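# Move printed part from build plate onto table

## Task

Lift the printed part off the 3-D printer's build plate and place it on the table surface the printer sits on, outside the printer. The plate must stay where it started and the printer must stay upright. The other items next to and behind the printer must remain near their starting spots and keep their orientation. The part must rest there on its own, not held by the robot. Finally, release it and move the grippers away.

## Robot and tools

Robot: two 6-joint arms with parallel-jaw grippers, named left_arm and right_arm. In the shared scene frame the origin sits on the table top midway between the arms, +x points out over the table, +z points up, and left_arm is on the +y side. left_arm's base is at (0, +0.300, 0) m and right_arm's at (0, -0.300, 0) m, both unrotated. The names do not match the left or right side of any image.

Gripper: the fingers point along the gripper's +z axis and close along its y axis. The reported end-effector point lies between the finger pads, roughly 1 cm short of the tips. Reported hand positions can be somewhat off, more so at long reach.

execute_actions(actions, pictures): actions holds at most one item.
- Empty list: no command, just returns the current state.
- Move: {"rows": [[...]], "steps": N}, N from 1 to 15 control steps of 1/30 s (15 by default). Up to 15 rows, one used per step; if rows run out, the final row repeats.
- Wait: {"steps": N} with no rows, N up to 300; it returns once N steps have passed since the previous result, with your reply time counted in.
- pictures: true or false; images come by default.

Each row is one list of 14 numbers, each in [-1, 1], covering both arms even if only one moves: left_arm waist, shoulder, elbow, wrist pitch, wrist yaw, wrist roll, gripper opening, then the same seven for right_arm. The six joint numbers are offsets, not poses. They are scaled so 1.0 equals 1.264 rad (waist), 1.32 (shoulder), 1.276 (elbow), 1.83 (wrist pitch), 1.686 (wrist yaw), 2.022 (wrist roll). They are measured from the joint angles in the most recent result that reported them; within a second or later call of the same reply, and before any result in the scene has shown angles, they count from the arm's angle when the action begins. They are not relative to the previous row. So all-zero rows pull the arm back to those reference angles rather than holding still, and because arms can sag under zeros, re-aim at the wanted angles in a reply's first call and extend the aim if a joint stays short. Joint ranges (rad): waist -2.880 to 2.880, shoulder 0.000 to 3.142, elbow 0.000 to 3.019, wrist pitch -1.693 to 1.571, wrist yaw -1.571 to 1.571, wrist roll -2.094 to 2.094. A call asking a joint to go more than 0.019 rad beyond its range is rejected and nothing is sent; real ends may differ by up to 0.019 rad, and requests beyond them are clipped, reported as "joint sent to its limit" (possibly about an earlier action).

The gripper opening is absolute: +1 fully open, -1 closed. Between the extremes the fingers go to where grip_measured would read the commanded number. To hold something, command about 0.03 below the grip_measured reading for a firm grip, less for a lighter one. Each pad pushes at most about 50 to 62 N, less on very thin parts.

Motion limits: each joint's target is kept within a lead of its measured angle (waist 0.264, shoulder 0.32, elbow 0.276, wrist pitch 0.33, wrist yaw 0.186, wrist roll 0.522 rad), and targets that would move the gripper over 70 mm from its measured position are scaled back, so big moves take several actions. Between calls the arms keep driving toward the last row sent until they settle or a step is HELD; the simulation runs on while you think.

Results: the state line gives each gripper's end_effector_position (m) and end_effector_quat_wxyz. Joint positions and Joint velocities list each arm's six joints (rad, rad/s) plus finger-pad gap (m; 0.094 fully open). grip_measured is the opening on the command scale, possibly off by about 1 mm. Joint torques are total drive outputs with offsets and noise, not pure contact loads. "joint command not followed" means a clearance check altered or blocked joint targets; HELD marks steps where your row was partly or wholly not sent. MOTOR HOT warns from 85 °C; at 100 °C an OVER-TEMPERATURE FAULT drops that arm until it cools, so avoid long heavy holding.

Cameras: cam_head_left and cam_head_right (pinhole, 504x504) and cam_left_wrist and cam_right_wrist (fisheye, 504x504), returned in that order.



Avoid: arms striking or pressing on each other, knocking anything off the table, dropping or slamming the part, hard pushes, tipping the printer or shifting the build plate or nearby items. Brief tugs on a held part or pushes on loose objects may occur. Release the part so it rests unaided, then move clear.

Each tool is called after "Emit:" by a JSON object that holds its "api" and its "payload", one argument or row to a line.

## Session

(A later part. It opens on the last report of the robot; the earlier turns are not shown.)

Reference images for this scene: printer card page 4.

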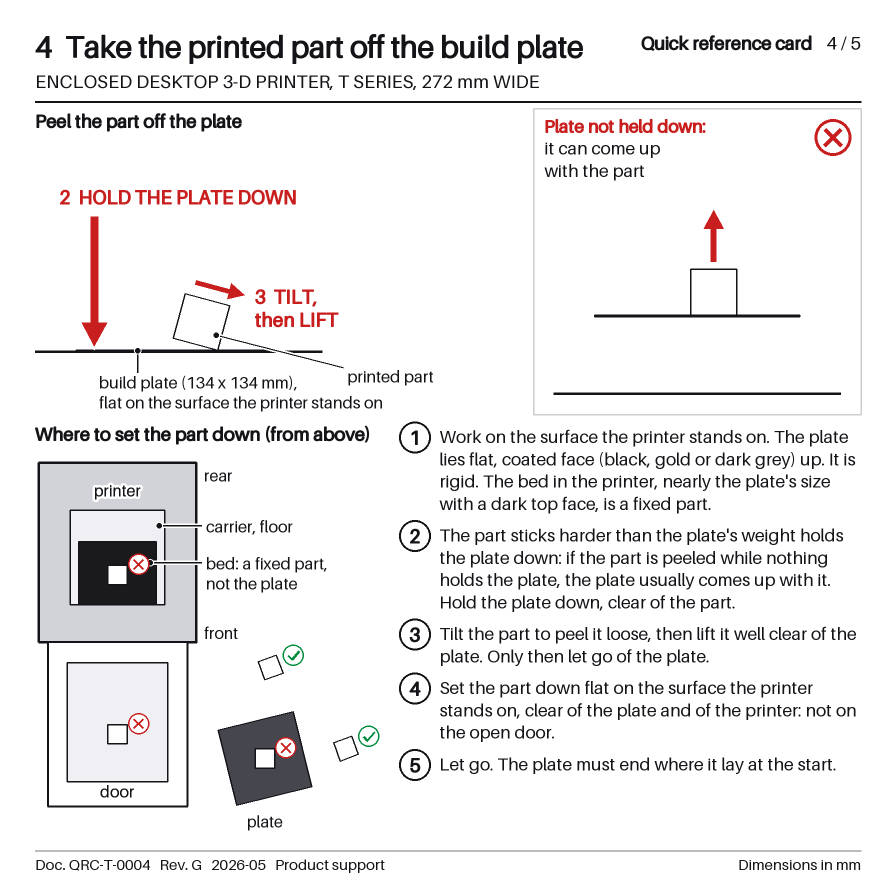

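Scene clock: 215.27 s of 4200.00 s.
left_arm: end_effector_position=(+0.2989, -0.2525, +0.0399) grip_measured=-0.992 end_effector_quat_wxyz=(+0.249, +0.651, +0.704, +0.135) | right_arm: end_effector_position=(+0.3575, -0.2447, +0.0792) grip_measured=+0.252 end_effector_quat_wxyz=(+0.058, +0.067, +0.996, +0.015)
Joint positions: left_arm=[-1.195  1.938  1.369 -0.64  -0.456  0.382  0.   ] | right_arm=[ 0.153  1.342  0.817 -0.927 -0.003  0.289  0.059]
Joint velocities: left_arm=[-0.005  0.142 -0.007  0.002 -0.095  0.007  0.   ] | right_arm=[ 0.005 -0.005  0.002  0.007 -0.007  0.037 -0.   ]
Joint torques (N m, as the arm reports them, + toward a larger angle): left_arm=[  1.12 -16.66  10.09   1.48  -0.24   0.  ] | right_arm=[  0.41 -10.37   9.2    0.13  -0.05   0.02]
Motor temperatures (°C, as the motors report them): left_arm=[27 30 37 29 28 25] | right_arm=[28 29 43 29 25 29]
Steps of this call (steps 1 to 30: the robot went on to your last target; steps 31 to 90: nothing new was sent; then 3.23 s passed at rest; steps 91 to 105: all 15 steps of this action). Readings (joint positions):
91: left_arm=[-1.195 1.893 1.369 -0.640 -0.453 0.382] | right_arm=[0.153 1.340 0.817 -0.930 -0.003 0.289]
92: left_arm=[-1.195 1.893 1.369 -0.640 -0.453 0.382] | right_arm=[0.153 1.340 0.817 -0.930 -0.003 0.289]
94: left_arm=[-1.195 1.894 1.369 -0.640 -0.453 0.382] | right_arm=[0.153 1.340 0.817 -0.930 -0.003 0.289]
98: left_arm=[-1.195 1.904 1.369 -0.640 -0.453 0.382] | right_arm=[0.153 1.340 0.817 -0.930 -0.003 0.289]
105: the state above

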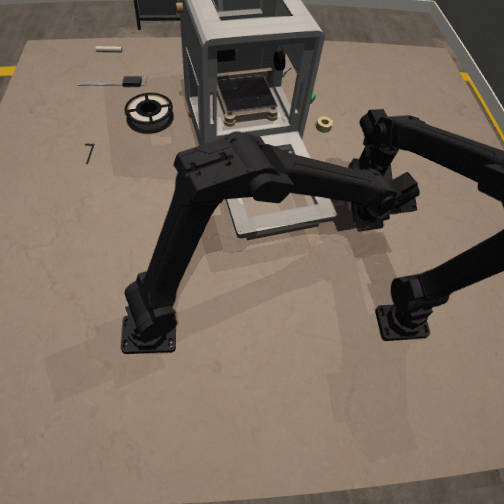

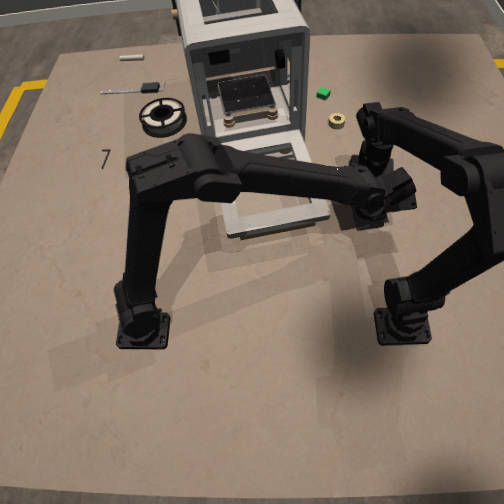

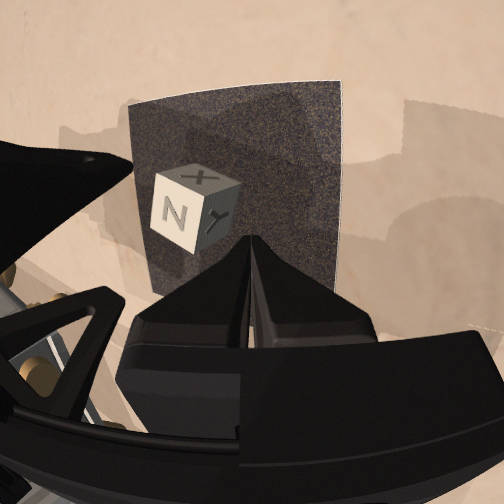

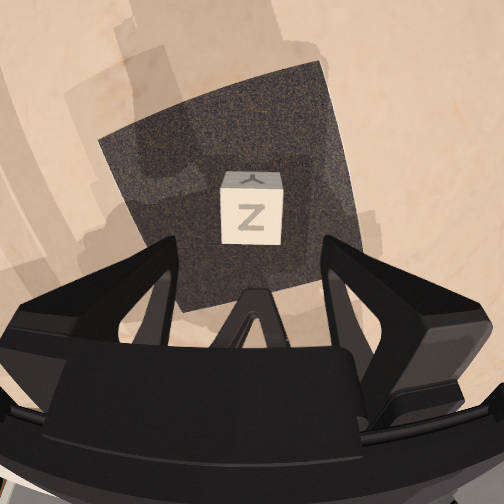

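Emit:
{"api": "execute_actions", "payload": {
  "actions": [
    {"rows":[[-0.008,0.005,0.015,0,0,0,-1,0,0.004,0.025,-0.005,0,0,0.25],[-0.014,0.005,0.015,0,-0.002,0,-1,0,0.009,0.035,-0.011,0,0,0.25],[-0.018,0.005,0.015,0,-0.006,0,-1,0,0.015,0.043,-0.018,0,0,0.25],[-0.021,0.005,0.015,0,-0.012,0,-1,0,0.021,0.051,-0.025,0,0,0.25],[-0.023,0.005,0.015,0,-0.019,0,-1,0,0.028,0.059,-0.033,0,0,0.25],[-0.025,0.005,0.015,0,-0.026,0,-1,0,0.035,0.067,-0.041,0,0,0.25],[-0.027,0.005,0.015,0,-0.033,0,-1,0,0.042,0.074,-0.049,0,0,0.25],[-0.028,0.007,0.015,0,-0.04,0,-1,0,0.048,0.08,-0.056,0,0,0.25],[-0.029,0.01,0.015,0,-0.047,0,-1,0,0.053,0.085,-0.062,0,0,0.25],[-0.029,0.014,0.015,0,-0.053,0,-1,0,0.057,0.089,-0.067,0,0,0.25],[-0.029,0.018,0.015,0,-0.057,0,-1,0,0.06,0.091,-0.07,0,0,0.25],[-0.029,0.022,0.015,0,-0.059,0,-1,0,0.062,0.092,-0.071,0,0,0.25]],"steps":15}
  ],
  "pictures": false
}}

Emit:
{"api": "execute_actions", "payload": {
  "actions": [
    {"steps":10}
  ]
}}

Scene clock: 252.87 s of 4200.00 s.
left_arm: end_effector_position=(+0.2978, -0.2509, +0.0403) grip_measured=-0.992 end_effector_quat_wxyz=(+0.262, +0.647, +0.694, +0.177) | right_arm: end_effector_position=(+0.3615, -0.2440, +0.0826) grip_measured=+0.252 end_effector_quat_wxyz=(+0.008, +0.068, +0.998, +0.004)
Joint positions: left_arm=[-1.219  1.95   1.369 -0.64  -0.552  0.382  0.   ] | right_arm=[ 0.153  1.41   0.899 -1.042 -0.003  0.289  0.059]
Joint velocities: left_arm=[-0.005 -0.015  0.012  0.017 -0.007 -0.022  0.001] | right_arm=[-0.015  0.024 -0.007 -0.085  0.007 -0.007  0.001]
Joint torques (N m, as the arm reports them, + toward a larger angle): left_arm=[ -0.26 -16.11   9.94   1.42  -0.52   0.  ] | right_arm=[  0.71 -10.7   11.04  -0.4   -0.03   0.03]
Motor temperatures (°C, as the motors report them): left_arm=[27 31 36 29 28 25] | right_arm=[28 29 43 29 25 29]
Steps of this call (steps 1 to 30: the robot went on to your last target; steps 31 to 90: nothing new was sent; then 34.10 s passed at rest; steps 91 to 105: all 15 steps of this action). Readings (joint positions):
91: left_arm=[-1.195 1.950 1.369 -0.640 -0.456 0.382] | right_arm=[0.153 1.341 0.817 -0.927 -0.003 0.289]
92: left_arm=[-1.195 1.950 1.369 -0.640 -0.456 0.382] | right_arm=[0.153 1.341 0.817 -0.928 -0.003 0.289]
94: left_arm=[-1.196 1.950 1.369 -0.640 -0.467 0.382] | right_arm=[0.153 1.343 0.824 -0.943 -0.003 0.289]
98: left_arm=[-1.204 1.950 1.369 -0.640 -0.511 0.382] | right_arm=[0.153 1.367 0.862 -0.992 -0.003 0.289]
105: the state above

Scene clock: 253.20 s of 4200.00 s.
left_arm: end_effector_position=(+0.2978, -0.2509, +0.0404) grip_measured=-0.992 end_effector_quat_wxyz=(+0.262, +0.647, +0.694, +0.177) | right_arm: end_effector_position=(+0.3606, -0.2442, +0.0820) grip_measured=+0.252 end_effector_quat_wxyz=(+0.006, +0.068, +0.998, +0.003)
Joint positions: left_arm=[-1.219  1.95   1.369 -0.64  -0.553  0.382  0.   ] | right_arm=[ 0.153  1.412  0.899 -1.045 -0.003  0.289  0.059]
Joint velocities: left_arm=[-0.005 -0.015  0.002 -0.007  0.037  0.051 -0.   ] | right_arm=[-0.005 -0.005 -0.002 -0.012 -0.007 -0.037 -0.001]
Joint torques (N m, as the arm reports them, + toward a larger angle): left_arm=[  0.05 -16.07   9.91   1.42  -0.49   0.  ] | right_arm=[  0.76 -10.43  10.88  -0.52  -0.03   0.03]
Motor temperatures (°C, as the motors report them): left_arm=[27 31 36 29 28 25] | right_arm=[28 29 43 29 25 29]
Steps of this call (steps 1 to 10: the robot went on to your last target). Readings (joint positions):
1: left_arm=[-1.219 1.950 1.369 -0.640 -0.552 0.382] | right_arm=[0.153 1.412 0.899 -1.044 -0.003 0.289]
2: left_arm=[-1.219 1.950 1.369 -0.640 -0.553 0.382] | right_arm=[0.153 1.412 0.899 -1.045 -0.003 0.289]
4: left_arm=[-1.219 1.950 1.369 -0.640 -0.553 0.382] | right_arm=[0.153 1.412 0.899 -1.045 -0.003 0.289]
8: left_arm=[-1.219 1.950 1.369 -0.640 -0.553 0.382] | right_arm=[0.153 1.412 0.899 -1.045 -0.003 0.289]
10: the state above

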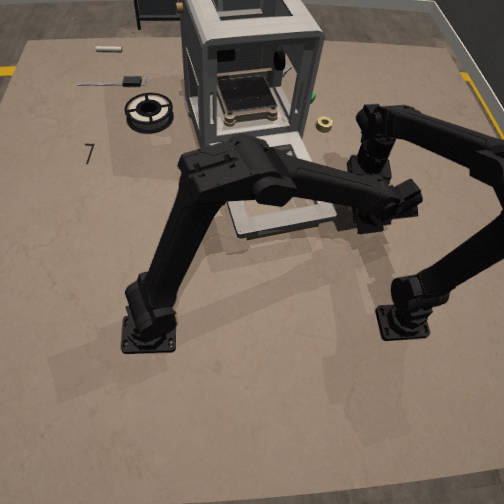

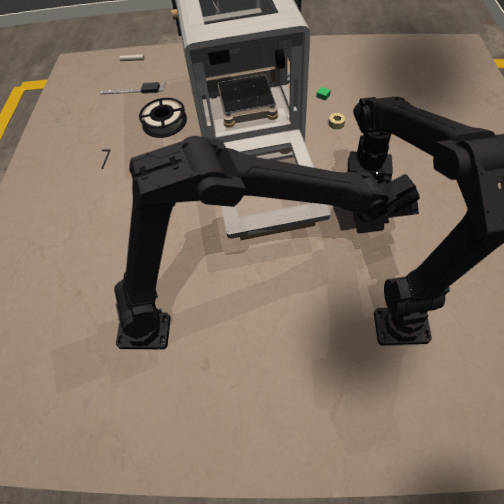

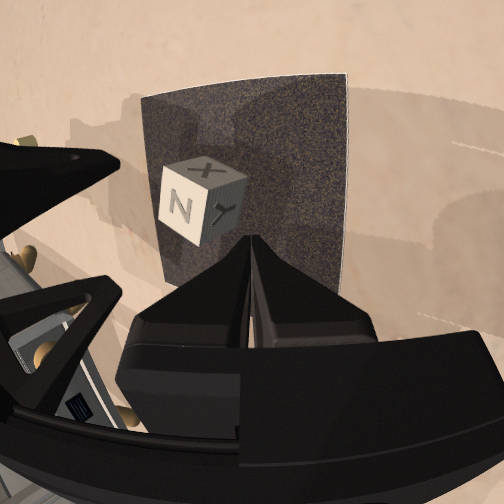

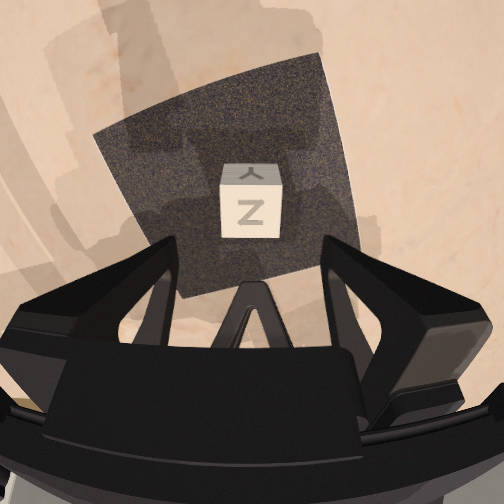

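Emit:
{"api": "execute_actions", "payload": {
  "actions": [
    {"rows":[[0,0.014,0.015,0,0,0,-1,0,0.005,0.02,0,0,0,0.25],[0,0.018,0.015,0,0,0,-1,0,0.005,0.02,0,0,0,0.25],[0,0.021,0.015,0,0,0,-1,0,0.005,0.02,0,0,0,0.25],[0,0.024,0.015,0,0,0,-1,0,0.005,0.02,0,0,0,0.25],[0,0.027,0.015,0,0,0,-1,0,0.005,0.02,0,0,0,0.25],[0,0.03,0.015,0,0,0,-1,0,0.005,0.02,0,0,0,0.25],[0,0.033,0.015,0,0,0,-1,0,0.005,0.02,0,0,0,0.25],[0,0.036,0.015,0,0,0,-1,0,0.005,0.02,0,0,0,0.25],[0,0.038,0.015,0,0,0,-1,0,0.005,0.02,0,0,0,0.25],[0,0.04,0.015,0,0,0,-1,0,0.005,0.02,0,0,0,0.25],[0,0.042,0.015,0,0,0,-1,0,0.005,0.02,0,0,0,0.25]],"steps":15}
  ],
  "pictures": false
}}

Emit:
{"api": "execute_actions", "payload": {
  "actions": [
    {"steps":10}
  ]
}}

Scene clock: 260.13 s of 4200.00 s.
left_arm: end_effector_position=(+0.2965, -0.2472, +0.0174) grip_measured=-0.992 end_effector_quat_wxyz=(+0.246, +0.653, +0.692, +0.186) | right_arm: end_effector_position=(+0.3606, -0.2442, +0.0820) grip_measured=+0.252 end_effector_quat_wxyz=(+0.006, +0.068, +0.998, +0.003)
Joint positions: left_arm=[-1.219  1.989  1.369 -0.64  -0.553  0.382  0.   ] | right_arm=[ 0.153  1.412  0.899 -1.045 -0.003  0.289  0.059]
Joint velocities: left_arm=[ 0.005  0.073 -0.017  0.017  0.139 -0.081 -0.   ] | right_arm=[-0.005 -0.005 -0.002 -0.002 -0.066 -0.022 -0.   ]
Joint torques (N m, as the arm reports them, + toward a larger angle): left_arm=[  0.87 -16.94   9.74   1.35  -0.39   0.  ] | right_arm=[  0.63 -10.86  10.13   0.    -0.04   0.03]
Motor temperatures (°C, as the motors report them): left_arm=[27 31 36 29 28 25] | right_arm=[28 29 44 29 25 29]
Steps of this call (steps 1 to 15: the robot went on to your last target; steps 16 to 90: nothing new was sent; then 3.43 s passed at rest; steps 91 to 105: all 15 steps of this action). Readings (joint positions):
91: left_arm=[-1.219 1.950 1.369 -0.640 -0.553 0.382] | right_arm=[0.153 1.412 0.899 -1.045 -0.003 0.289]
92: left_arm=[-1.219 1.950 1.369 -0.640 -0.553 0.382] | right_arm=[0.153 1.412 0.899 -1.045 -0.003 0.289]
94: left_arm=[-1.219 1.951 1.369 -0.640 -0.553 0.382] | right_arm=[0.153 1.412 0.899 -1.045 -0.003 0.289]
98: left_arm=[-1.219 1.960 1.369 -0.640 -0.553 0.382] | right_arm=[0.153 1.412 0.899 -1.045 -0.003 0.289]
105: the state above

Scene clock: 260.47 s of 4200.00 s.
left_arm: end_effector_position=(+0.2964, -0.2469, +0.0156) grip_measured=-0.992 end_effector_quat_wxyz=(+0.244, +0.653, +0.692, +0.186) | right_arm: end_effector_position=(+0.3606, -0.2442, +0.0820) grip_measured=+0.252 end_effector_quat_wxyz=(+0.006, +0.068, +0.998, +0.003)
Joint positions: left_arm=[-1.219  1.992  1.369 -0.64  -0.553  0.382  0.   ] | right_arm=[ 0.153  1.412  0.899 -1.045 -0.003  0.289  0.059]
Joint velocities: left_arm=[-0.005  0.005 -0.002  0.012 -0.022  0.066 -0.001] | right_arm=[-0.005 -0.005 -0.002  0.002 -0.007 -0.051 -0.   ]
Joint torques (N m, as the arm reports them, + toward a larger angle): left_arm=[  0.9  -16.67   9.75   1.29  -0.38   0.  ] | right_arm=[  0.65 -10.84  10.14  -0.03  -0.03   0.03]
Motor temperatures (°C, as the motors report them): left_arm=[27 31 36 29 28 25] | right_arm=[28 29 44 29 25 29]
Steps of this call (steps 1 to 10: the robot went on to your last target). Readings (joint positions):
1: left_arm=[-1.219 1.991 1.369 -0.640 -0.553 0.382] | right_arm=[0.153 1.412 0.899 -1.045 -0.003 0.289]
2: left_arm=[-1.219 1.991 1.369 -0.640 -0.553 0.382] | right_arm=[0.153 1.412 0.899 -1.045 -0.003 0.289]
4: left_arm=[-1.219 1.992 1.369 -0.640 -0.553 0.382] | right_arm=[0.153 1.412 0.899 -1.045 -0.003 0.289]
8: left_arm=[-1.219 1.992 1.369 -0.640 -0.553 0.382] | right_arm=[0.153 1.412 0.899 -1.045 -0.003 0.289]
10: the state above

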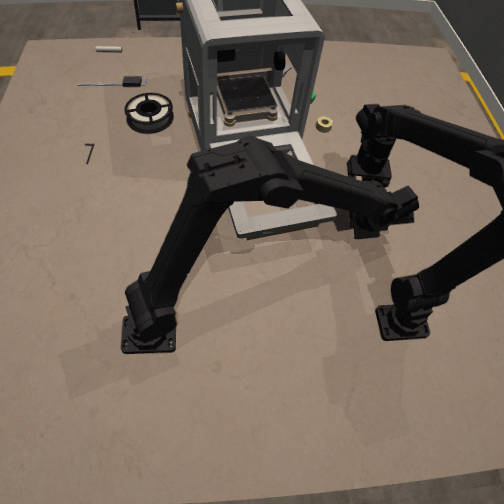

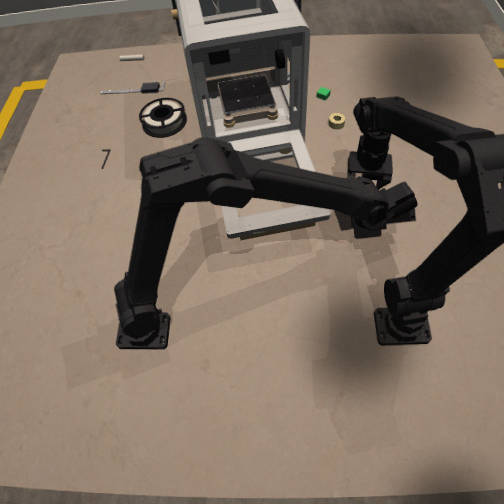

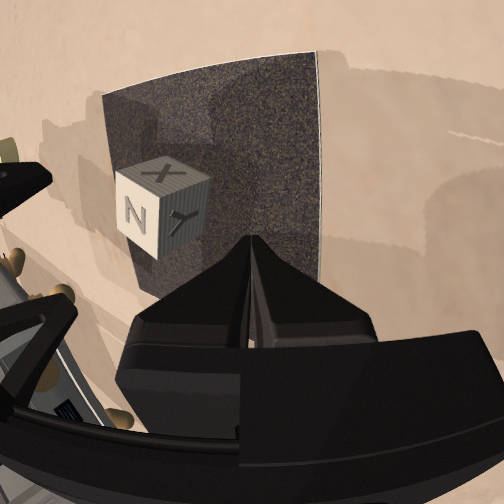

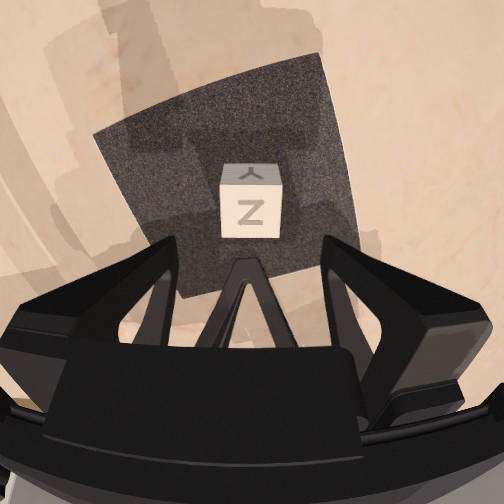

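Emit:
{"api": "execute_actions", "payload": {
  "actions": [
    {"rows":[[0,0.01,0.015,0,0,0,-1,0,0.01,0.02,0,0,0,0.25],[0,0.012,0.015,0,0,0,-1,0,0.016,0.02,0,0,0,0.25],[0,0.014,0.015,0,0,0,-1,0,0.023,0.02,0,0,0,0.25],[0,0.016,0.015,0,0,0,-1,0,0.031,0.02,0.002,0,0,0.25],[0,0.018,0.015,0,0.002,0,-1,0,0.039,0.02,0.004,0,0,0.25],[0,0.02,0.015,0,0.002,0,-1,0,0.047,0.02,0.006,0,0,0.25],[0,0.022,0.015,0,0.002,0,-1,0,0.055,0.02,0.008,0,0,0.25],[0,0.024,0.015,0,0.002,0,-1,0,0.062,0.02,0.009,0,0,0.25],[0,0.025,0.015,0,0.002,0,-1,0,0.068,0.02,0.01,0,0,0.25],[0,0.026,0.015,0,0.002,0,-1,0,0.073,0.02,0.011,0,0,0.25],[0,0.027,0.015,0,0.002,0,-1,0,0.077,0.02,0.011,0,0,0.25],[0,0.028,0.015,0,0.002,0,-1,0,0.08,0.02,0.011,0,0,0.25]],"steps":15}
  ],
  "pictures": false
}}

Emit:
{"api": "execute_actions", "payload": {
  "actions": [
    {"steps":10}
  ]
}}

Scene clock: 268.37 s of 4200.00 s.
left_arm: end_effector_position=(+0.2961, -0.2456, +0.0094) grip_measured=-0.993 end_effector_quat_wxyz=(+0.240, +0.654, +0.692, +0.189) | right_arm: end_effector_position=(+0.3560, -0.2449, +0.0476) grip_measured=+0.252 end_effector_quat_wxyz=(-0.039, +0.068, +0.997, -0.007)
Joint positions: left_arm=[-1.219  2.002  1.369 -0.64  -0.554  0.382  0.   ] | right_arm=[ 0.153  1.512  0.899 -1.037 -0.003  0.289  0.059]
Joint velocities: left_arm=[-0.005  0.005 -0.017 -0.007 -0.11  -0.081  0.   ] | right_arm=[-0.005  0.054 -0.002  0.007  0.11  -0.007 -0.001]
Joint torques (N m, as the arm reports them, + toward a larger angle): left_arm=[  0.75 -15.96   9.61   1.22  -0.24   0.  ] | right_arm=[  0.67 -12.49   9.51   0.2   -0.03   0.03]
Motor temperatures (°C, as the motors report them): left_arm=[27 31 36 29 28 25] | right_arm=[28 29 44 29 25 29]
Steps of this call (steps 1 to 15: the robot went on to your last target; steps 16 to 90: nothing new was sent; then 4.40 s passed at rest; steps 91 to 105: all 15 steps of this action). Readings (joint positions):
91: left_arm=[-1.219 1.992 1.369 -0.640 -0.553 0.382] | right_arm=[0.153 1.412 0.899 -1.045 -0.003 0.289]
92: left_arm=[-1.219 1.992 1.369 -0.640 -0.553 0.382] | right_arm=[0.153 1.412 0.899 -1.045 -0.003 0.289]
94: left_arm=[-1.219 1.992 1.369 -0.640 -0.553 0.382] | right_arm=[0.153 1.415 0.899 -1.045 -0.003 0.289]
98: left_arm=[-1.219 1.993 1.369 -0.640 -0.553 0.382] | right_arm=[0.153 1.446 0.899 -1.044 -0.003 0.289]
105: the state above

Scene clock: 268.70 s of 4200.00 s.
left_arm: end_effector_position=(+0.2961, -0.2456, +0.0094) grip_measured=-0.993 end_effector_quat_wxyz=(+0.240, +0.654, +0.692, +0.189) | right_arm: end_effector_position=(+0.3561, -0.2449, +0.0472) grip_measured=+0.252 end_effector_quat_wxyz=(-0.039, +0.068, +0.997, -0.007)
Joint positions: left_arm=[-1.219  2.002  1.369 -0.64  -0.554  0.382  0.   ] | right_arm=[ 0.153  1.514  0.899 -1.036 -0.003  0.289  0.059]
Joint velocities: left_arm=[-0.005  0.015 -0.012 -0.012  0.007 -0.051 -0.   ] | right_arm=[ 0.005 -0.005 -0.002 -0.007 -0.022 -0.095 -0.001]
Joint torques (N m, as the arm reports them, + toward a larger angle): left_arm=[  0.77 -15.55   9.6    1.38  -0.23   0.  ] | right_arm=[  0.66 -11.98   9.43   0.21  -0.03   0.03]
Motor temperatures (°C, as the motors report them): left_arm=[27 31 36 29 28 25] | right_arm=[28 29 44 29 25 29]
Steps of this call (steps 1 to 10: the robot went on to your last target). Readings (joint positions):
1: left_arm=[-1.219 2.002 1.369 -0.640 -0.554 0.382] | right_arm=[0.153 1.514 0.899 -1.037 -0.003 0.289]
2: left_arm=[-1.219 2.002 1.369 -0.640 -0.554 0.382] | right_arm=[0.153 1.514 0.899 -1.037 -0.003 0.289]
4: left_arm=[-1.219 2.002 1.369 -0.640 -0.554 0.382] | right_arm=[0.153 1.514 0.899 -1.036 -0.003 0.289]
8: left_arm=[-1.219 2.002 1.369 -0.640 -0.554 0.382] | right_arm=[0.153 1.514 0.899 -1.036 -0.003 0.289]
10: the state above

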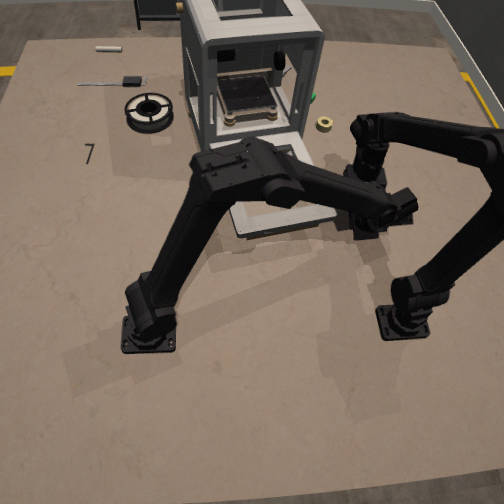

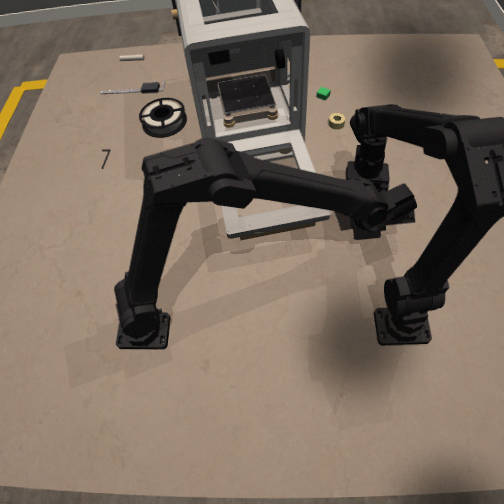

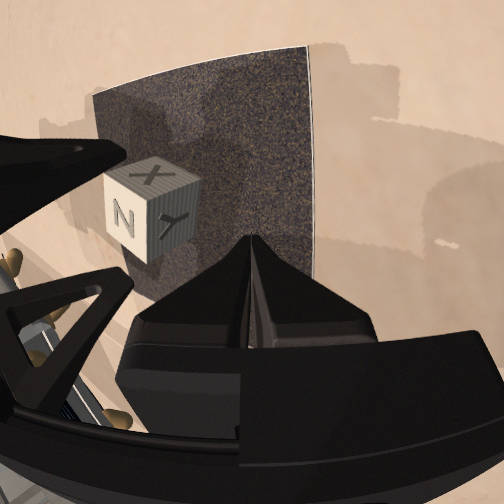

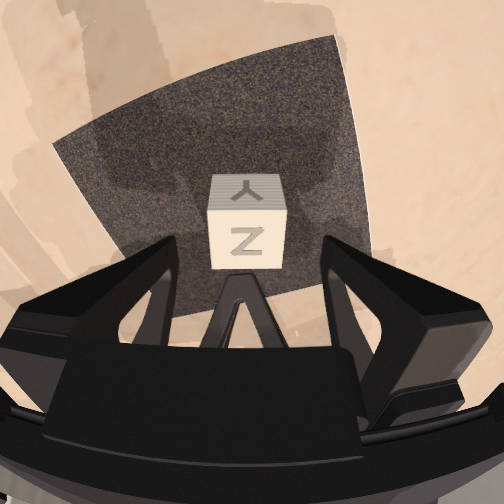

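Emit:
{"api": "execute_actions", "payload": {
  "actions": [
    {"rows":[[0,0.022,0.013,0,0.004,0,-1,0.004,0.004,0.02,0.006,0,0,0.25],[0,0.026,0.011,-0.001,0.006,0,-1,0.007,0.008,0.02,0.008,0,0,0.25],[0,0.03,0.009,-0.002,0.008,0,-1,0.009,0.013,0.02,0.01,0,0,0.25],[0,0.034,0.007,-0.003,0.01,0,-1,0.009,0.018,0.02,0.012,0,0,0.25],[0,0.038,0.005,-0.004,0.012,0,-1,0.009,0.023,0.02,0.014,0,0,0.25],[0,0.042,0.003,-0.005,0.014,0,-1,0.009,0.028,0.02,0.016,0,0,0.25],[0,0.046,0.001,-0.006,0.016,0,-1,0.009,0.033,0.02,0.018,0,0,0.25],[0,0.05,-0.001,-0.007,0.018,0,-1,0.009,0.038,0.02,0.019,0,0,0.25],[0,0.054,-0.003,-0.008,0.02,0,-1,0.009,0.043,0.02,0.02,0,0,0.25],[0,0.058,-0.005,-0.009,0.022,0,-1,0.009,0.047,0.02,0.021,0,0,0.25],[0,0.061,-0.007,-0.009,0.024,0,-1,0.009,0.051,0.02,0.022,0,0,0.25],[0,0.064,-0.008,-0.01,0.025,0,-1,0.009,0.054,0.02,0.023,0,0,0.25],[0,0.066,-0.009,-0.01,0.026,0,-1,0.009,0.056,0.02,0.023,0,0,0.25]],"steps":15}
  ],
  "pictures": false
}}

Emit:
{"api": "execute_actions", "payload": {
  "actions": [
    {"steps":10}
  ]
}}

Scene clock: 283.87 s of 4200.00 s.
left_arm: end_effector_position=(+0.2943, -0.2464, +0.0073) grip_measured=-0.993 end_effector_quat_wxyz=(+0.237, +0.657, +0.692, +0.183) | right_arm: end_effector_position=(+0.3579, -0.2446, +0.0263) grip_measured=+0.252 end_effector_quat_wxyz=(-0.054, +0.068, +0.996, -0.010)
Joint positions: left_arm=[-1.219  2.004  1.369 -0.64  -0.54   0.382  0.   ] | right_arm=[ 0.153  1.573  0.899 -1.006 -0.003  0.289  0.059]
Joint velocities: left_arm=[ 0.005  0.005 -0.017  0.017 -0.037  0.007  0.001] | right_arm=[-0.005  0.112  0.007  0.027 -0.051  0.007  0.001]
Joint torques (N m, as the arm reports them, + toward a larger angle): left_arm=[  0.83 -10.36   7.02   0.68   0.7    0.  ] | right_arm=[  1.45 -12.25   9.1    0.18  -0.03   0.03]
Motor temperatures (°C, as the motors report them): left_arm=[27 31 36 29 28 25] | right_arm=[28 29 44 29 25 29]
Steps of this call (steps 1 to 15: the robot went on to your last target; steps 16 to 90: nothing new was sent; then 11.67 s passed at rest; steps 91 to 105: all 15 steps of this action). Readings (joint positions):
91: left_arm=[-1.219 2.002 1.369 -0.640 -0.554 0.382] | right_arm=[0.153 1.514 0.899 -1.036 -0.003 0.289]
92: left_arm=[-1.219 2.002 1.369 -0.640 -0.553 0.382] | right_arm=[0.153 1.514 0.899 -1.036 -0.003 0.289]
94: left_arm=[-1.219 2.002 1.369 -0.640 -0.551 0.382] | right_arm=[0.153 1.514 0.899 -1.032 -0.003 0.289]
98: left_arm=[-1.219 2.003 1.369 -0.640 -0.546 0.382] | right_arm=[0.153 1.525 0.899 -1.019 -0.003 0.289]
105: the state above

Scene clock: 284.20 s of 4200.00 s.
left_arm: end_effector_position=(+0.2943, -0.2464, +0.0073) grip_measured=-0.993 end_effector_quat_wxyz=(+0.237, +0.657, +0.692, +0.183) | right_arm: end_effector_position=(+0.3576, -0.2447, +0.0246) grip_measured=+0.252 end_effector_quat_wxyz=(-0.056, +0.068, +0.996, -0.011)
Joint positions: left_arm=[-1.219  2.004  1.369 -0.64  -0.54   0.382  0.   ] | right_arm=[ 0.153  1.578  0.899 -1.005 -0.003  0.289  0.059]
Joint velocities: left_arm=[-0.024  0.005 -0.007 -0.012 -0.051  0.022 -0.001] | right_arm=[-0.015 -0.005  0.012 -0.007 -0.007 -0.11   0.   ]
Joint torques (N m, as the arm reports them, + toward a larger angle): left_arm=[  0.93 -10.39   6.99   0.68   0.69   0.  ] | right_arm=[  1.46 -11.9    9.16   0.17  -0.03   0.03]
Motor temperatures (°C, as the motors report them): left_arm=[27 31 36 29 28 25] | right_arm=[28 29 44 29 25 29]
Steps of this call (steps 1 to 10: the robot went on to your last target). Readings (joint positions):
1: left_arm=[-1.219 2.004 1.369 -0.640 -0.540 0.382] | right_arm=[0.153 1.576 0.899 -1.006 -0.003 0.289]
2: left_arm=[-1.219 2.004 1.369 -0.640 -0.540 0.382] | right_arm=[0.153 1.578 0.899 -1.006 -0.003 0.289]
4: left_arm=[-1.219 2.004 1.369 -0.640 -0.540 0.382] | right_arm=[0.153 1.578 0.899 -1.006 -0.003 0.289]
8: left_arm=[-1.219 2.004 1.369 -0.640 -0.540 0.382] | right_arm=[0.153 1.578 0.899 -1.005 -0.003 0.289]
10: the state above

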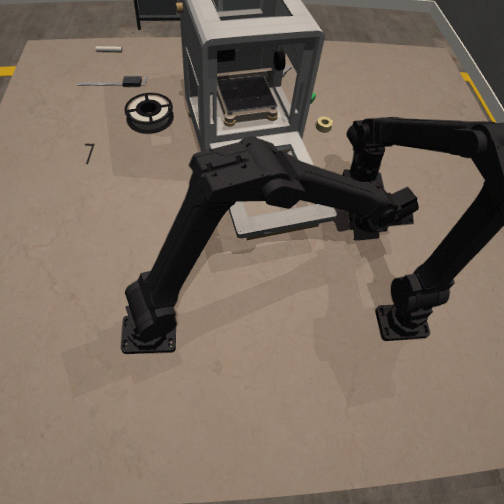

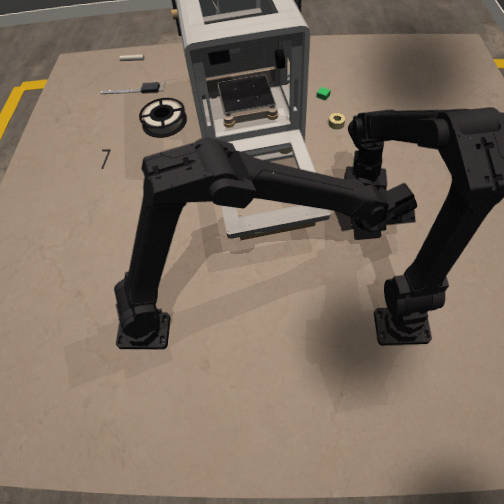

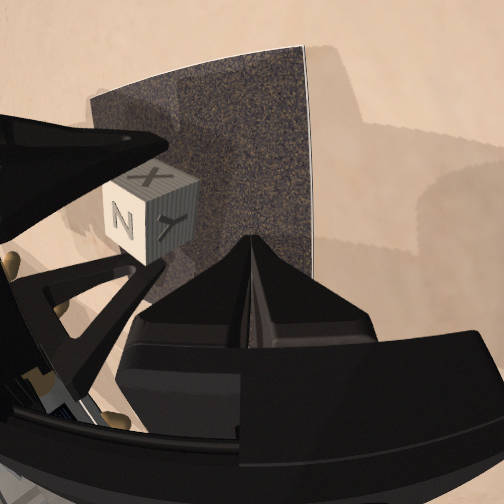

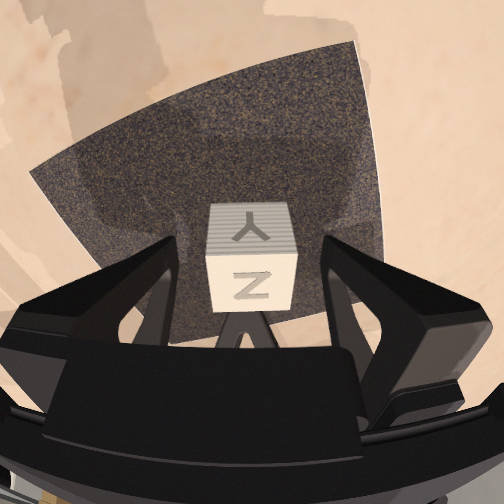

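Emit:
{"api": "execute_actions", "payload": {
  "actions": [
    {"rows":[[0,0.064,-0.009,-0.01,0.018,0,-1,0,0.008,0.02,0,0,0,0.15],[0,0.064,-0.009,-0.01,0.018,0,-1,0,0.008,0.02,0,0,0,0.05],[0,0.064,-0.009,-0.01,0.018,0,-1,0,0.008,0.02,0,0,0,-0.05],[0,0.064,-0.009,-0.01,0.018,0,-1,0,0.008,0.02,0,0,0,-0.15],[0,0.064,-0.009,-0.01,0.018,0,-1,0,0.008,0.02,0,0,0,-0.22],[0,0.064,-0.009,-0.01,0.018,0,-1,0,0.008,0.02,0,0,0,-0.27],[0,0.064,-0.009,-0.01,0.018,0,-1,0,0.008,0.02,0,0,0,-0.3],[0,0.064,-0.009,-0.01,0.018,0,-1,0,0.008,0.02,0,0,0,-0.32],[0,0.064,-0.009,-0.01,0.018,0,-1,0,0.008,0.02,0,0,0,-0.34],[0,0.064,-0.009,-0.01,0.018,0,-1,0,0.008,0.02,0,0,0,-0.36],[0,0.064,-0.009,-0.01,0.018,0,-1,0,0.008,0.02,0,0,0,-0.38],[0,0.064,-0.009,-0.01,0.018,0,-1,0,0.008,0.02,0,0,0,-0.4],[0,0.064,-0.009,-0.01,0.018,0,-1,0,0.008,0.02,0,0,0,-0.42]],"steps":15}
  ],
  "pictures": false
}}

Emit:
{"api": "execute_actions", "payload": {
  "actions": [
    {"steps":8}
  ]
}}

Scene clock: 295.47 s of 4200.00 s.
left_arm: end_effector_position=(+0.2943, -0.2465, +0.0073) grip_measured=-0.993 end_effector_quat_wxyz=(+0.237, +0.657, +0.692, +0.183) | right_arm: end_effector_position=(+0.3576, -0.2448, +0.0246) grip_measured=-0.383 end_effector_quat_wxyz=(-0.056, +0.068, +0.996, -0.011)
Joint positions: left_arm=[-1.219  2.004  1.369 -0.64  -0.54   0.382  0.   ] | right_arm=[ 0.153  1.578  0.899 -1.005 -0.002  0.289  0.029]
Joint velocities: left_arm=[ 0.005 -0.005 -0.017 -0.002 -0.022 -0.022 -0.001] | right_arm=[-0.015 -0.005 -0.002  0.007 -0.037 -0.037  0.   ]
Joint torques (N m, as the arm reports them, + toward a larger angle): left_arm=[  0.88 -10.56   7.     0.69   0.69   0.  ] | right_arm=[  0.78 -11.95   9.07  -0.39  -0.08   0.03]
Motor temperatures (°C, as the motors report them): left_arm=[27 31 35 29 28 25] | right_arm=[28 29 43 29 25 29]
Steps of this call (steps 1 to 15: the robot went on to your last target; steps 16 to 90: nothing new was sent; then 7.77 s passed at rest; steps 91 to 105: all 15 steps of this action). Readings (joint positions):
91: left_arm=[-1.219 2.004 1.369 -0.640 -0.540 0.382] | right_arm=[0.153 1.578 0.899 -1.005 -0.003 0.289]
92: left_arm=[-1.219 2.004 1.369 -0.640 -0.540 0.382] | right_arm=[0.153 1.578 0.899 -1.005 -0.003 0.289]
94: left_arm=[-1.219 2.004 1.369 -0.640 -0.540 0.382] | right_arm=[0.153 1.578 0.899 -1.005 -0.003 0.289]
98: left_arm=[-1.219 2.004 1.369 -0.640 -0.540 0.382] | right_arm=[0.153 1.578 0.899 -1.005 -0.003 0.289]
105: the state above

Scene clock: 295.73 s of 4200.00 s.
left_arm: end_effector_position=(+0.2943, -0.2465, +0.0073) grip_measured=-0.993 end_effector_quat_wxyz=(+0.237, +0.657, +0.692, +0.183) | right_arm: end_effector_position=(+0.3576, -0.2448, +0.0246) grip_measured=-0.383 end_effector_quat_wxyz=(-0.056, +0.068, +0.996, -0.011)
Joint positions: left_arm=[-1.219  2.004  1.369 -0.64  -0.54   0.382  0.   ] | right_arm=[ 0.153  1.578  0.899 -1.005 -0.002  0.289  0.029]
Joint velocities: left_arm=[-0.015  0.024  0.007  0.012  0.022 -0.081 -0.   ] | right_arm=[-0.005 -0.005 -0.007 -0.002 -0.022  0.037  0.   ]
Joint torques (N m, as the arm reports them, + toward a larger angle): left_arm=[  0.93 -10.5    7.01   0.69   0.68   0.  ] | right_arm=[  0.7  -11.99   9.05  -0.3   -0.06   0.02]
Motor temperatures (°C, as the motors report them): left_arm=[27 31 35 29 28 25] | right_arm=[28 29 43 29 25 29]
Steps of this call (steps 1 to 8: the robot went on to your last target). Readings (joint positions):
1: left_arm=[-1.219 2.004 1.369 -0.640 -0.540 0.382] | right_arm=[0.153 1.578 0.899 -1.005 -0.002 0.289]
2: left_arm=[-1.219 2.004 1.369 -0.640 -0.540 0.382] | right_arm=[0.153 1.578 0.899 -1.005 -0.002 0.289]
4: left_arm=[-1.219 2.004 1.369 -0.640 -0.540 0.382] | right_arm=[0.153 1.578 0.899 -1.005 -0.002 0.289]
8: the state above

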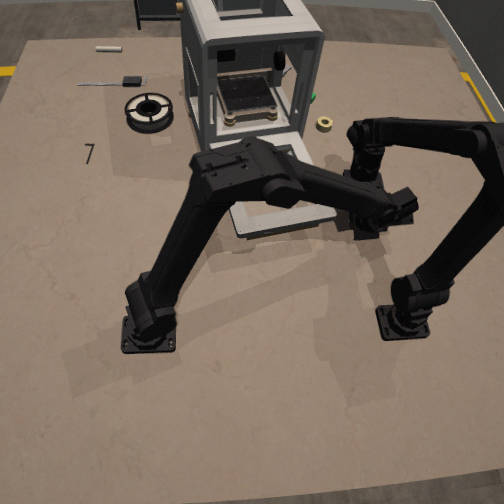

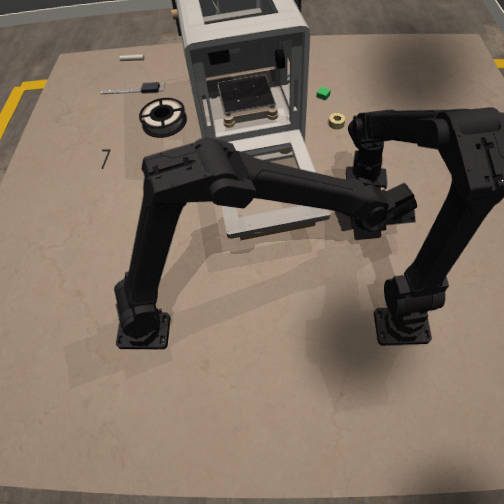

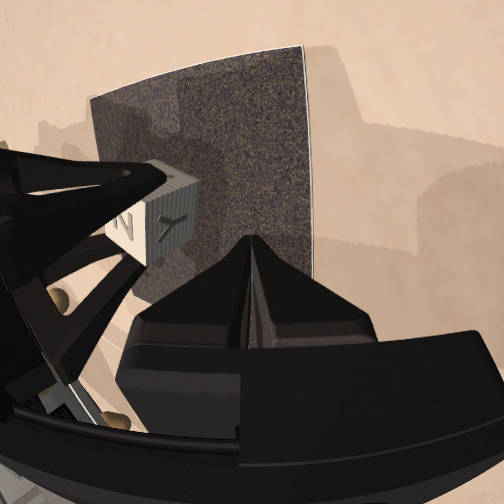

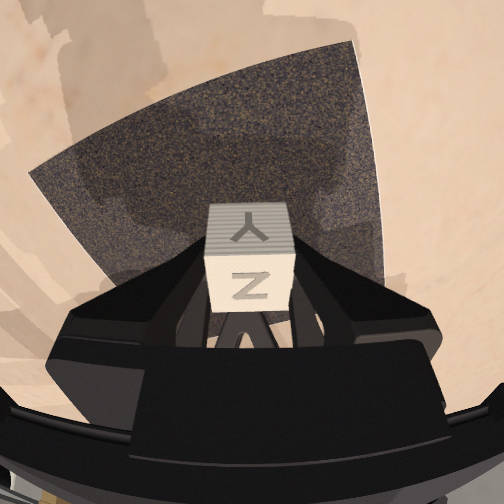

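Emit:
{"api": "execute_actions", "payload": {
  "actions": [
    {"rows":[[0,0.064,-0.009,-0.01,0.018,0,-1,0,0.014,0.018,0,0,0,-0.42],[0,0.064,-0.009,-0.01,0.018,0,-1,0,0.02,0.016,0,0,0,-0.42],[0,0.064,-0.009,-0.01,0.018,0,-1,-0.002,0.026,0.014,0,-0.003,0,-0.42],[0,0.064,-0.009,-0.01,0.018,0,-1,-0.004,0.032,0.012,0,-0.007,0,-0.42],[0,0.064,-0.009,-0.01,0.018,0,-1,-0.006,0.037,0.01,0,-0.011,0,-0.42],[0,0.064,-0.009,-0.01,0.018,0,-1,-0.007,0.04,0.01,0,-0.015,-0.002,-0.42],[0,0.064,-0.009,-0.01,0.018,0,-1,-0.008,0.04,0.01,-0.001,-0.019,-0.003,-0.42],[0,0.064,-0.009,-0.01,0.018,0,-1,-0.009,0.04,0.01,-0.002,-0.023,-0.004,-0.42],[0,0.064,-0.009,-0.01,0.018,0,-1,-0.01,0.04,0.01,-0.003,-0.027,-0.005,-0.42],[0,0.064,-0.009,-0.01,0.018,0,-1,-0.011,0.04,0.01,-0.004,-0.031,-0.006,-0.42],[0,0.064,-0.009,-0.01,0.018,0,-1,-0.012,0.04,0.01,-0.005,-0.035,-0.007,-0.42],[0,0.064,-0.009,-0.01,0.018,0,-1,-0.013,0.04,0.01,-0.005,-0.039,-0.008,-0.42],[0,0.064,-0.009,-0.01,0.018,0,-1,-0.014,0.04,0.01,-0.005,-0.043,-0.009,-0.42]],"steps":15}
  ]
}}

Scene clock: 326.30 s of 4200.00 s.
left_arm: end_effector_position=(+0.2942, -0.2464, +0.0073) grip_measured=-0.993 end_effector_quat_wxyz=(+0.237, +0.657, +0.692, +0.183) | right_arm: end_effector_position=(+0.3572, -0.2450, +0.0241) grip_measured=-0.383 end_effector_quat_wxyz=(-0.063, +0.074, +0.995, +0.010)
Joint positions: left_arm=[-1.219  2.004  1.369 -0.641 -0.54   0.382  0.   ] | right_arm=[ 0.132  1.581  0.901 -1.009 -0.046  0.278  0.029]
Joint velocities: left_arm=[-0.015  0.005 -0.017 -0.017  0.066  0.007  0.001] | right_arm=[-0.024 -0.015 -0.017 -0.017 -0.095 -0.007  0.   ]
Joint torques (N m, as the arm reports them, + toward a larger angle): left_arm=[  0.9  -10.53   7.05   0.66   0.69   0.  ] | right_arm=[ 0.78 -9.04  7.88 -0.5  -1.07  0.01]
Motor temperatures (°C, as the motors report them): left_arm=[27 31 34 29 29 25] | right_arm=[28 29 43 28 25 29]
Steps of this call (steps 1 to 15: the robot went on to your last target; steps 16 to 90: nothing new was sent; then 27.07 s passed at rest; steps 91 to 105: all 15 steps of this action). Readings (joint positions):
91: left_arm=[-1.219 2.004 1.369 -0.640 -0.540 0.382] | right_arm=[0.153 1.578 0.899 -1.005 -0.002 0.289]
92: left_arm=[-1.219 2.004 1.369 -0.640 -0.540 0.382] | right_arm=[0.153 1.578 0.899 -1.005 -0.002 0.289]
94: left_arm=[-1.219 2.004 1.369 -0.640 -0.540 0.382] | right_arm=[0.153 1.579 0.899 -1.006 -0.003 0.289]
98: left_arm=[-1.219 2.004 1.369 -0.640 -0.540 0.382] | right_arm=[0.147 1.580 0.899 -1.007 -0.016 0.285]
105: the state above

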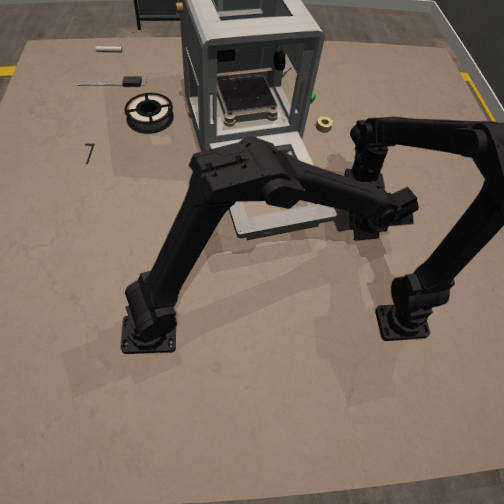

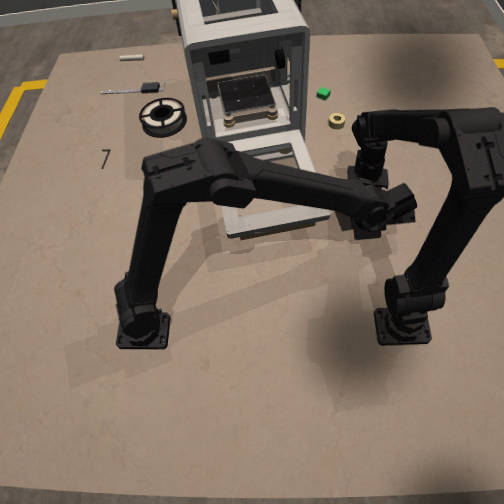

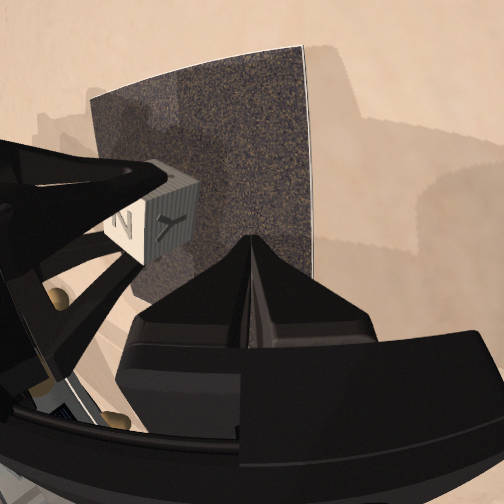

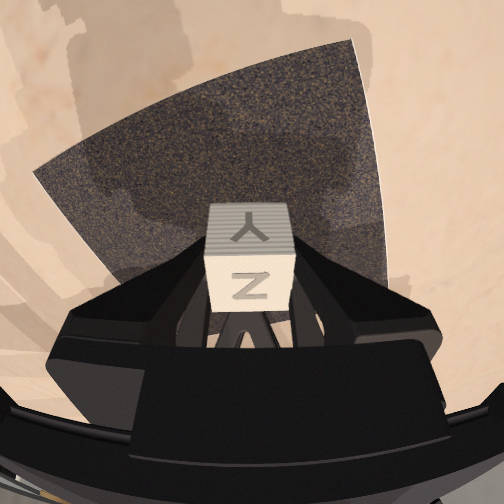

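Emit:
{"api": "execute_actions", "payload": {
  "actions": [
    {"rows":[[0,0.064,-0.009,-0.01,0.018,0,-1,-0.002,0.038,0.009,-0.004,-0.019,-0.005,-0.42],[0,0.064,-0.009,-0.01,0.018,0,-1,-0.006,0.039,0.01,-0.005,-0.023,-0.008,-0.42],[0,0.064,-0.009,-0.01,0.018,0,-1,-0.01,0.039,0.01,-0.006,-0.028,-0.011,-0.42],[0,0.064,-0.009,-0.01,0.018,0,-1,-0.014,0.04,0.011,-0.007,-0.033,-0.014,-0.42],[0,0.064,-0.009,-0.01,0.018,0,-1,-0.018,0.04,0.011,-0.008,-0.038,-0.017,-0.42],[0,0.064,-0.009,-0.01,0.018,0,-1,-0.022,0.041,0.012,-0.009,-0.043,-0.02,-0.42],[0,0.064,-0.009,-0.01,0.018,0,-1,-0.026,0.041,0.012,-0.01,-0.048,-0.023,-0.42],[0,0.064,-0.009,-0.01,0.018,0,-1,-0.03,0.042,0.013,-0.011,-0.053,-0.026,-0.42],[0,0.064,-0.009,-0.01,0.018,0,-1,-0.034,0.042,0.013,-0.012,-0.058,-0.029,-0.42],[0,0.064,-0.009,-0.01,0.018,0,-1,-0.038,0.043,0.014,-0.013,-0.063,-0.032,-0.42],[0,0.064,-0.009,-0.01,0.018,0,-1,-0.042,0.043,0.014,-0.014,-0.068,-0.034,-0.42],[0,0.064,-0.009,-0.01,0.018,0,-1,-0.045,0.044,0.015,-0.015,-0.073,-0.036,-0.42],[0,0.064,-0.009,-0.01,0.018,0,-1,-0.048,0.044,0.015,-0.016,-0.078,-0.038,-0.42],[0,0.064,-0.009,-0.01,0.018,0,-1,-0.05,0.045,0.016,-0.017,-0.082,-0.04,-0.42]],"steps":15}
  ]
}}

Scene clock: 334.87 s of 4200.00 s.
left_arm: end_effector_position=(+0.2941, -0.2461, +0.0072) grip_measured=-0.993 end_effector_quat_wxyz=(+0.236, +0.657, +0.692, +0.184) | right_arm: end_effector_position=(+0.3575, -0.2472, +0.0256) grip_measured=-0.383 end_effector_quat_wxyz=(-0.081, +0.080, +0.991, +0.071)
Joint positions: left_arm=[-1.219  2.004  1.369 -0.642 -0.54   0.382  0.   ] | right_arm=[ 0.071  1.592  0.91  -1.028 -0.163  0.22   0.029]
Joint velocities: left_arm=[-0.024  0.015  0.032 -0.012 -0.037 -0.022 -0.001] | right_arm=[-0.083  0.024  0.037 -0.042 -0.168 -0.066  0.   ]
Joint torques (N m, as the arm reports them, + toward a larger angle): left_arm=[  0.93 -10.51   7.     0.75   0.69   0.  ] | right_arm=[ 0.81 -9.54  7.84 -0.71 -0.7  -0.07]
Motor temperatures (°C, as the motors report them): left_arm=[27 31 34 29 29 25] | right_arm=[28 29 43 28 25 29]
Steps of this call (steps 1 to 15: the robot went on to your last target; steps 16 to 90: nothing new was sent; then 5.07 s passed at rest; steps 91 to 105: all 15 steps of this action). Readings (joint positions):
91: left_arm=[-1.219 2.004 1.369 -0.641 -0.540 0.382] | right_arm=[0.131 1.581 0.901 -1.010 -0.047 0.276]
92: left_arm=[-1.219 2.004 1.369 -0.641 -0.540 0.382] | right_arm=[0.130 1.582 0.901 -1.010 -0.051 0.274]
94: left_arm=[-1.219 2.004 1.369 -0.642 -0.540 0.382] | right_arm=[0.124 1.583 0.902 -1.012 -0.065 0.269]
98: left_arm=[-1.219 2.004 1.369 -0.642 -0.540 0.382] | right_arm=[0.103 1.586 0.906 -1.018 -0.104 0.252]
105: the state above

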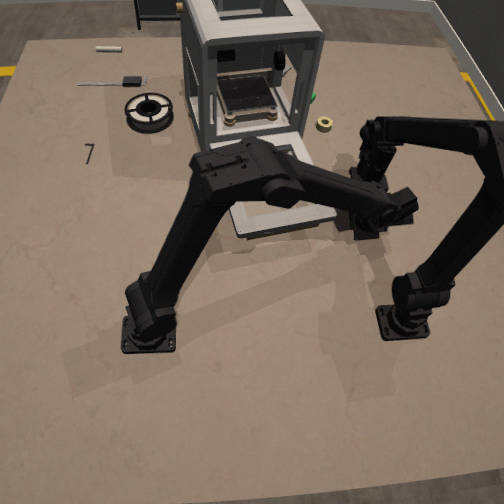

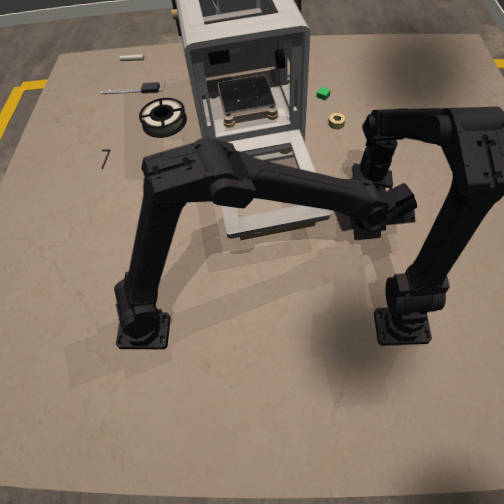

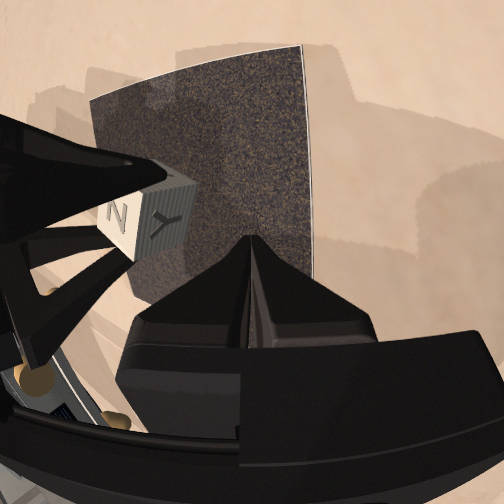

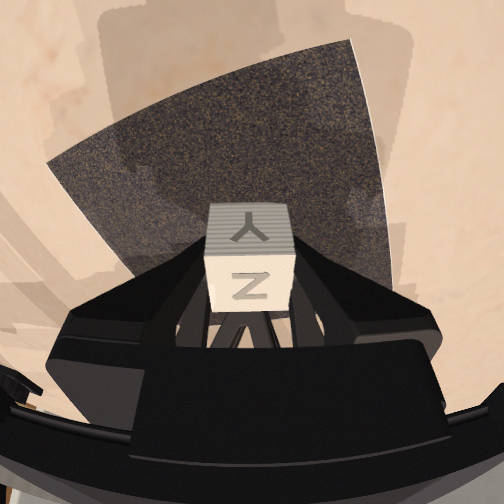

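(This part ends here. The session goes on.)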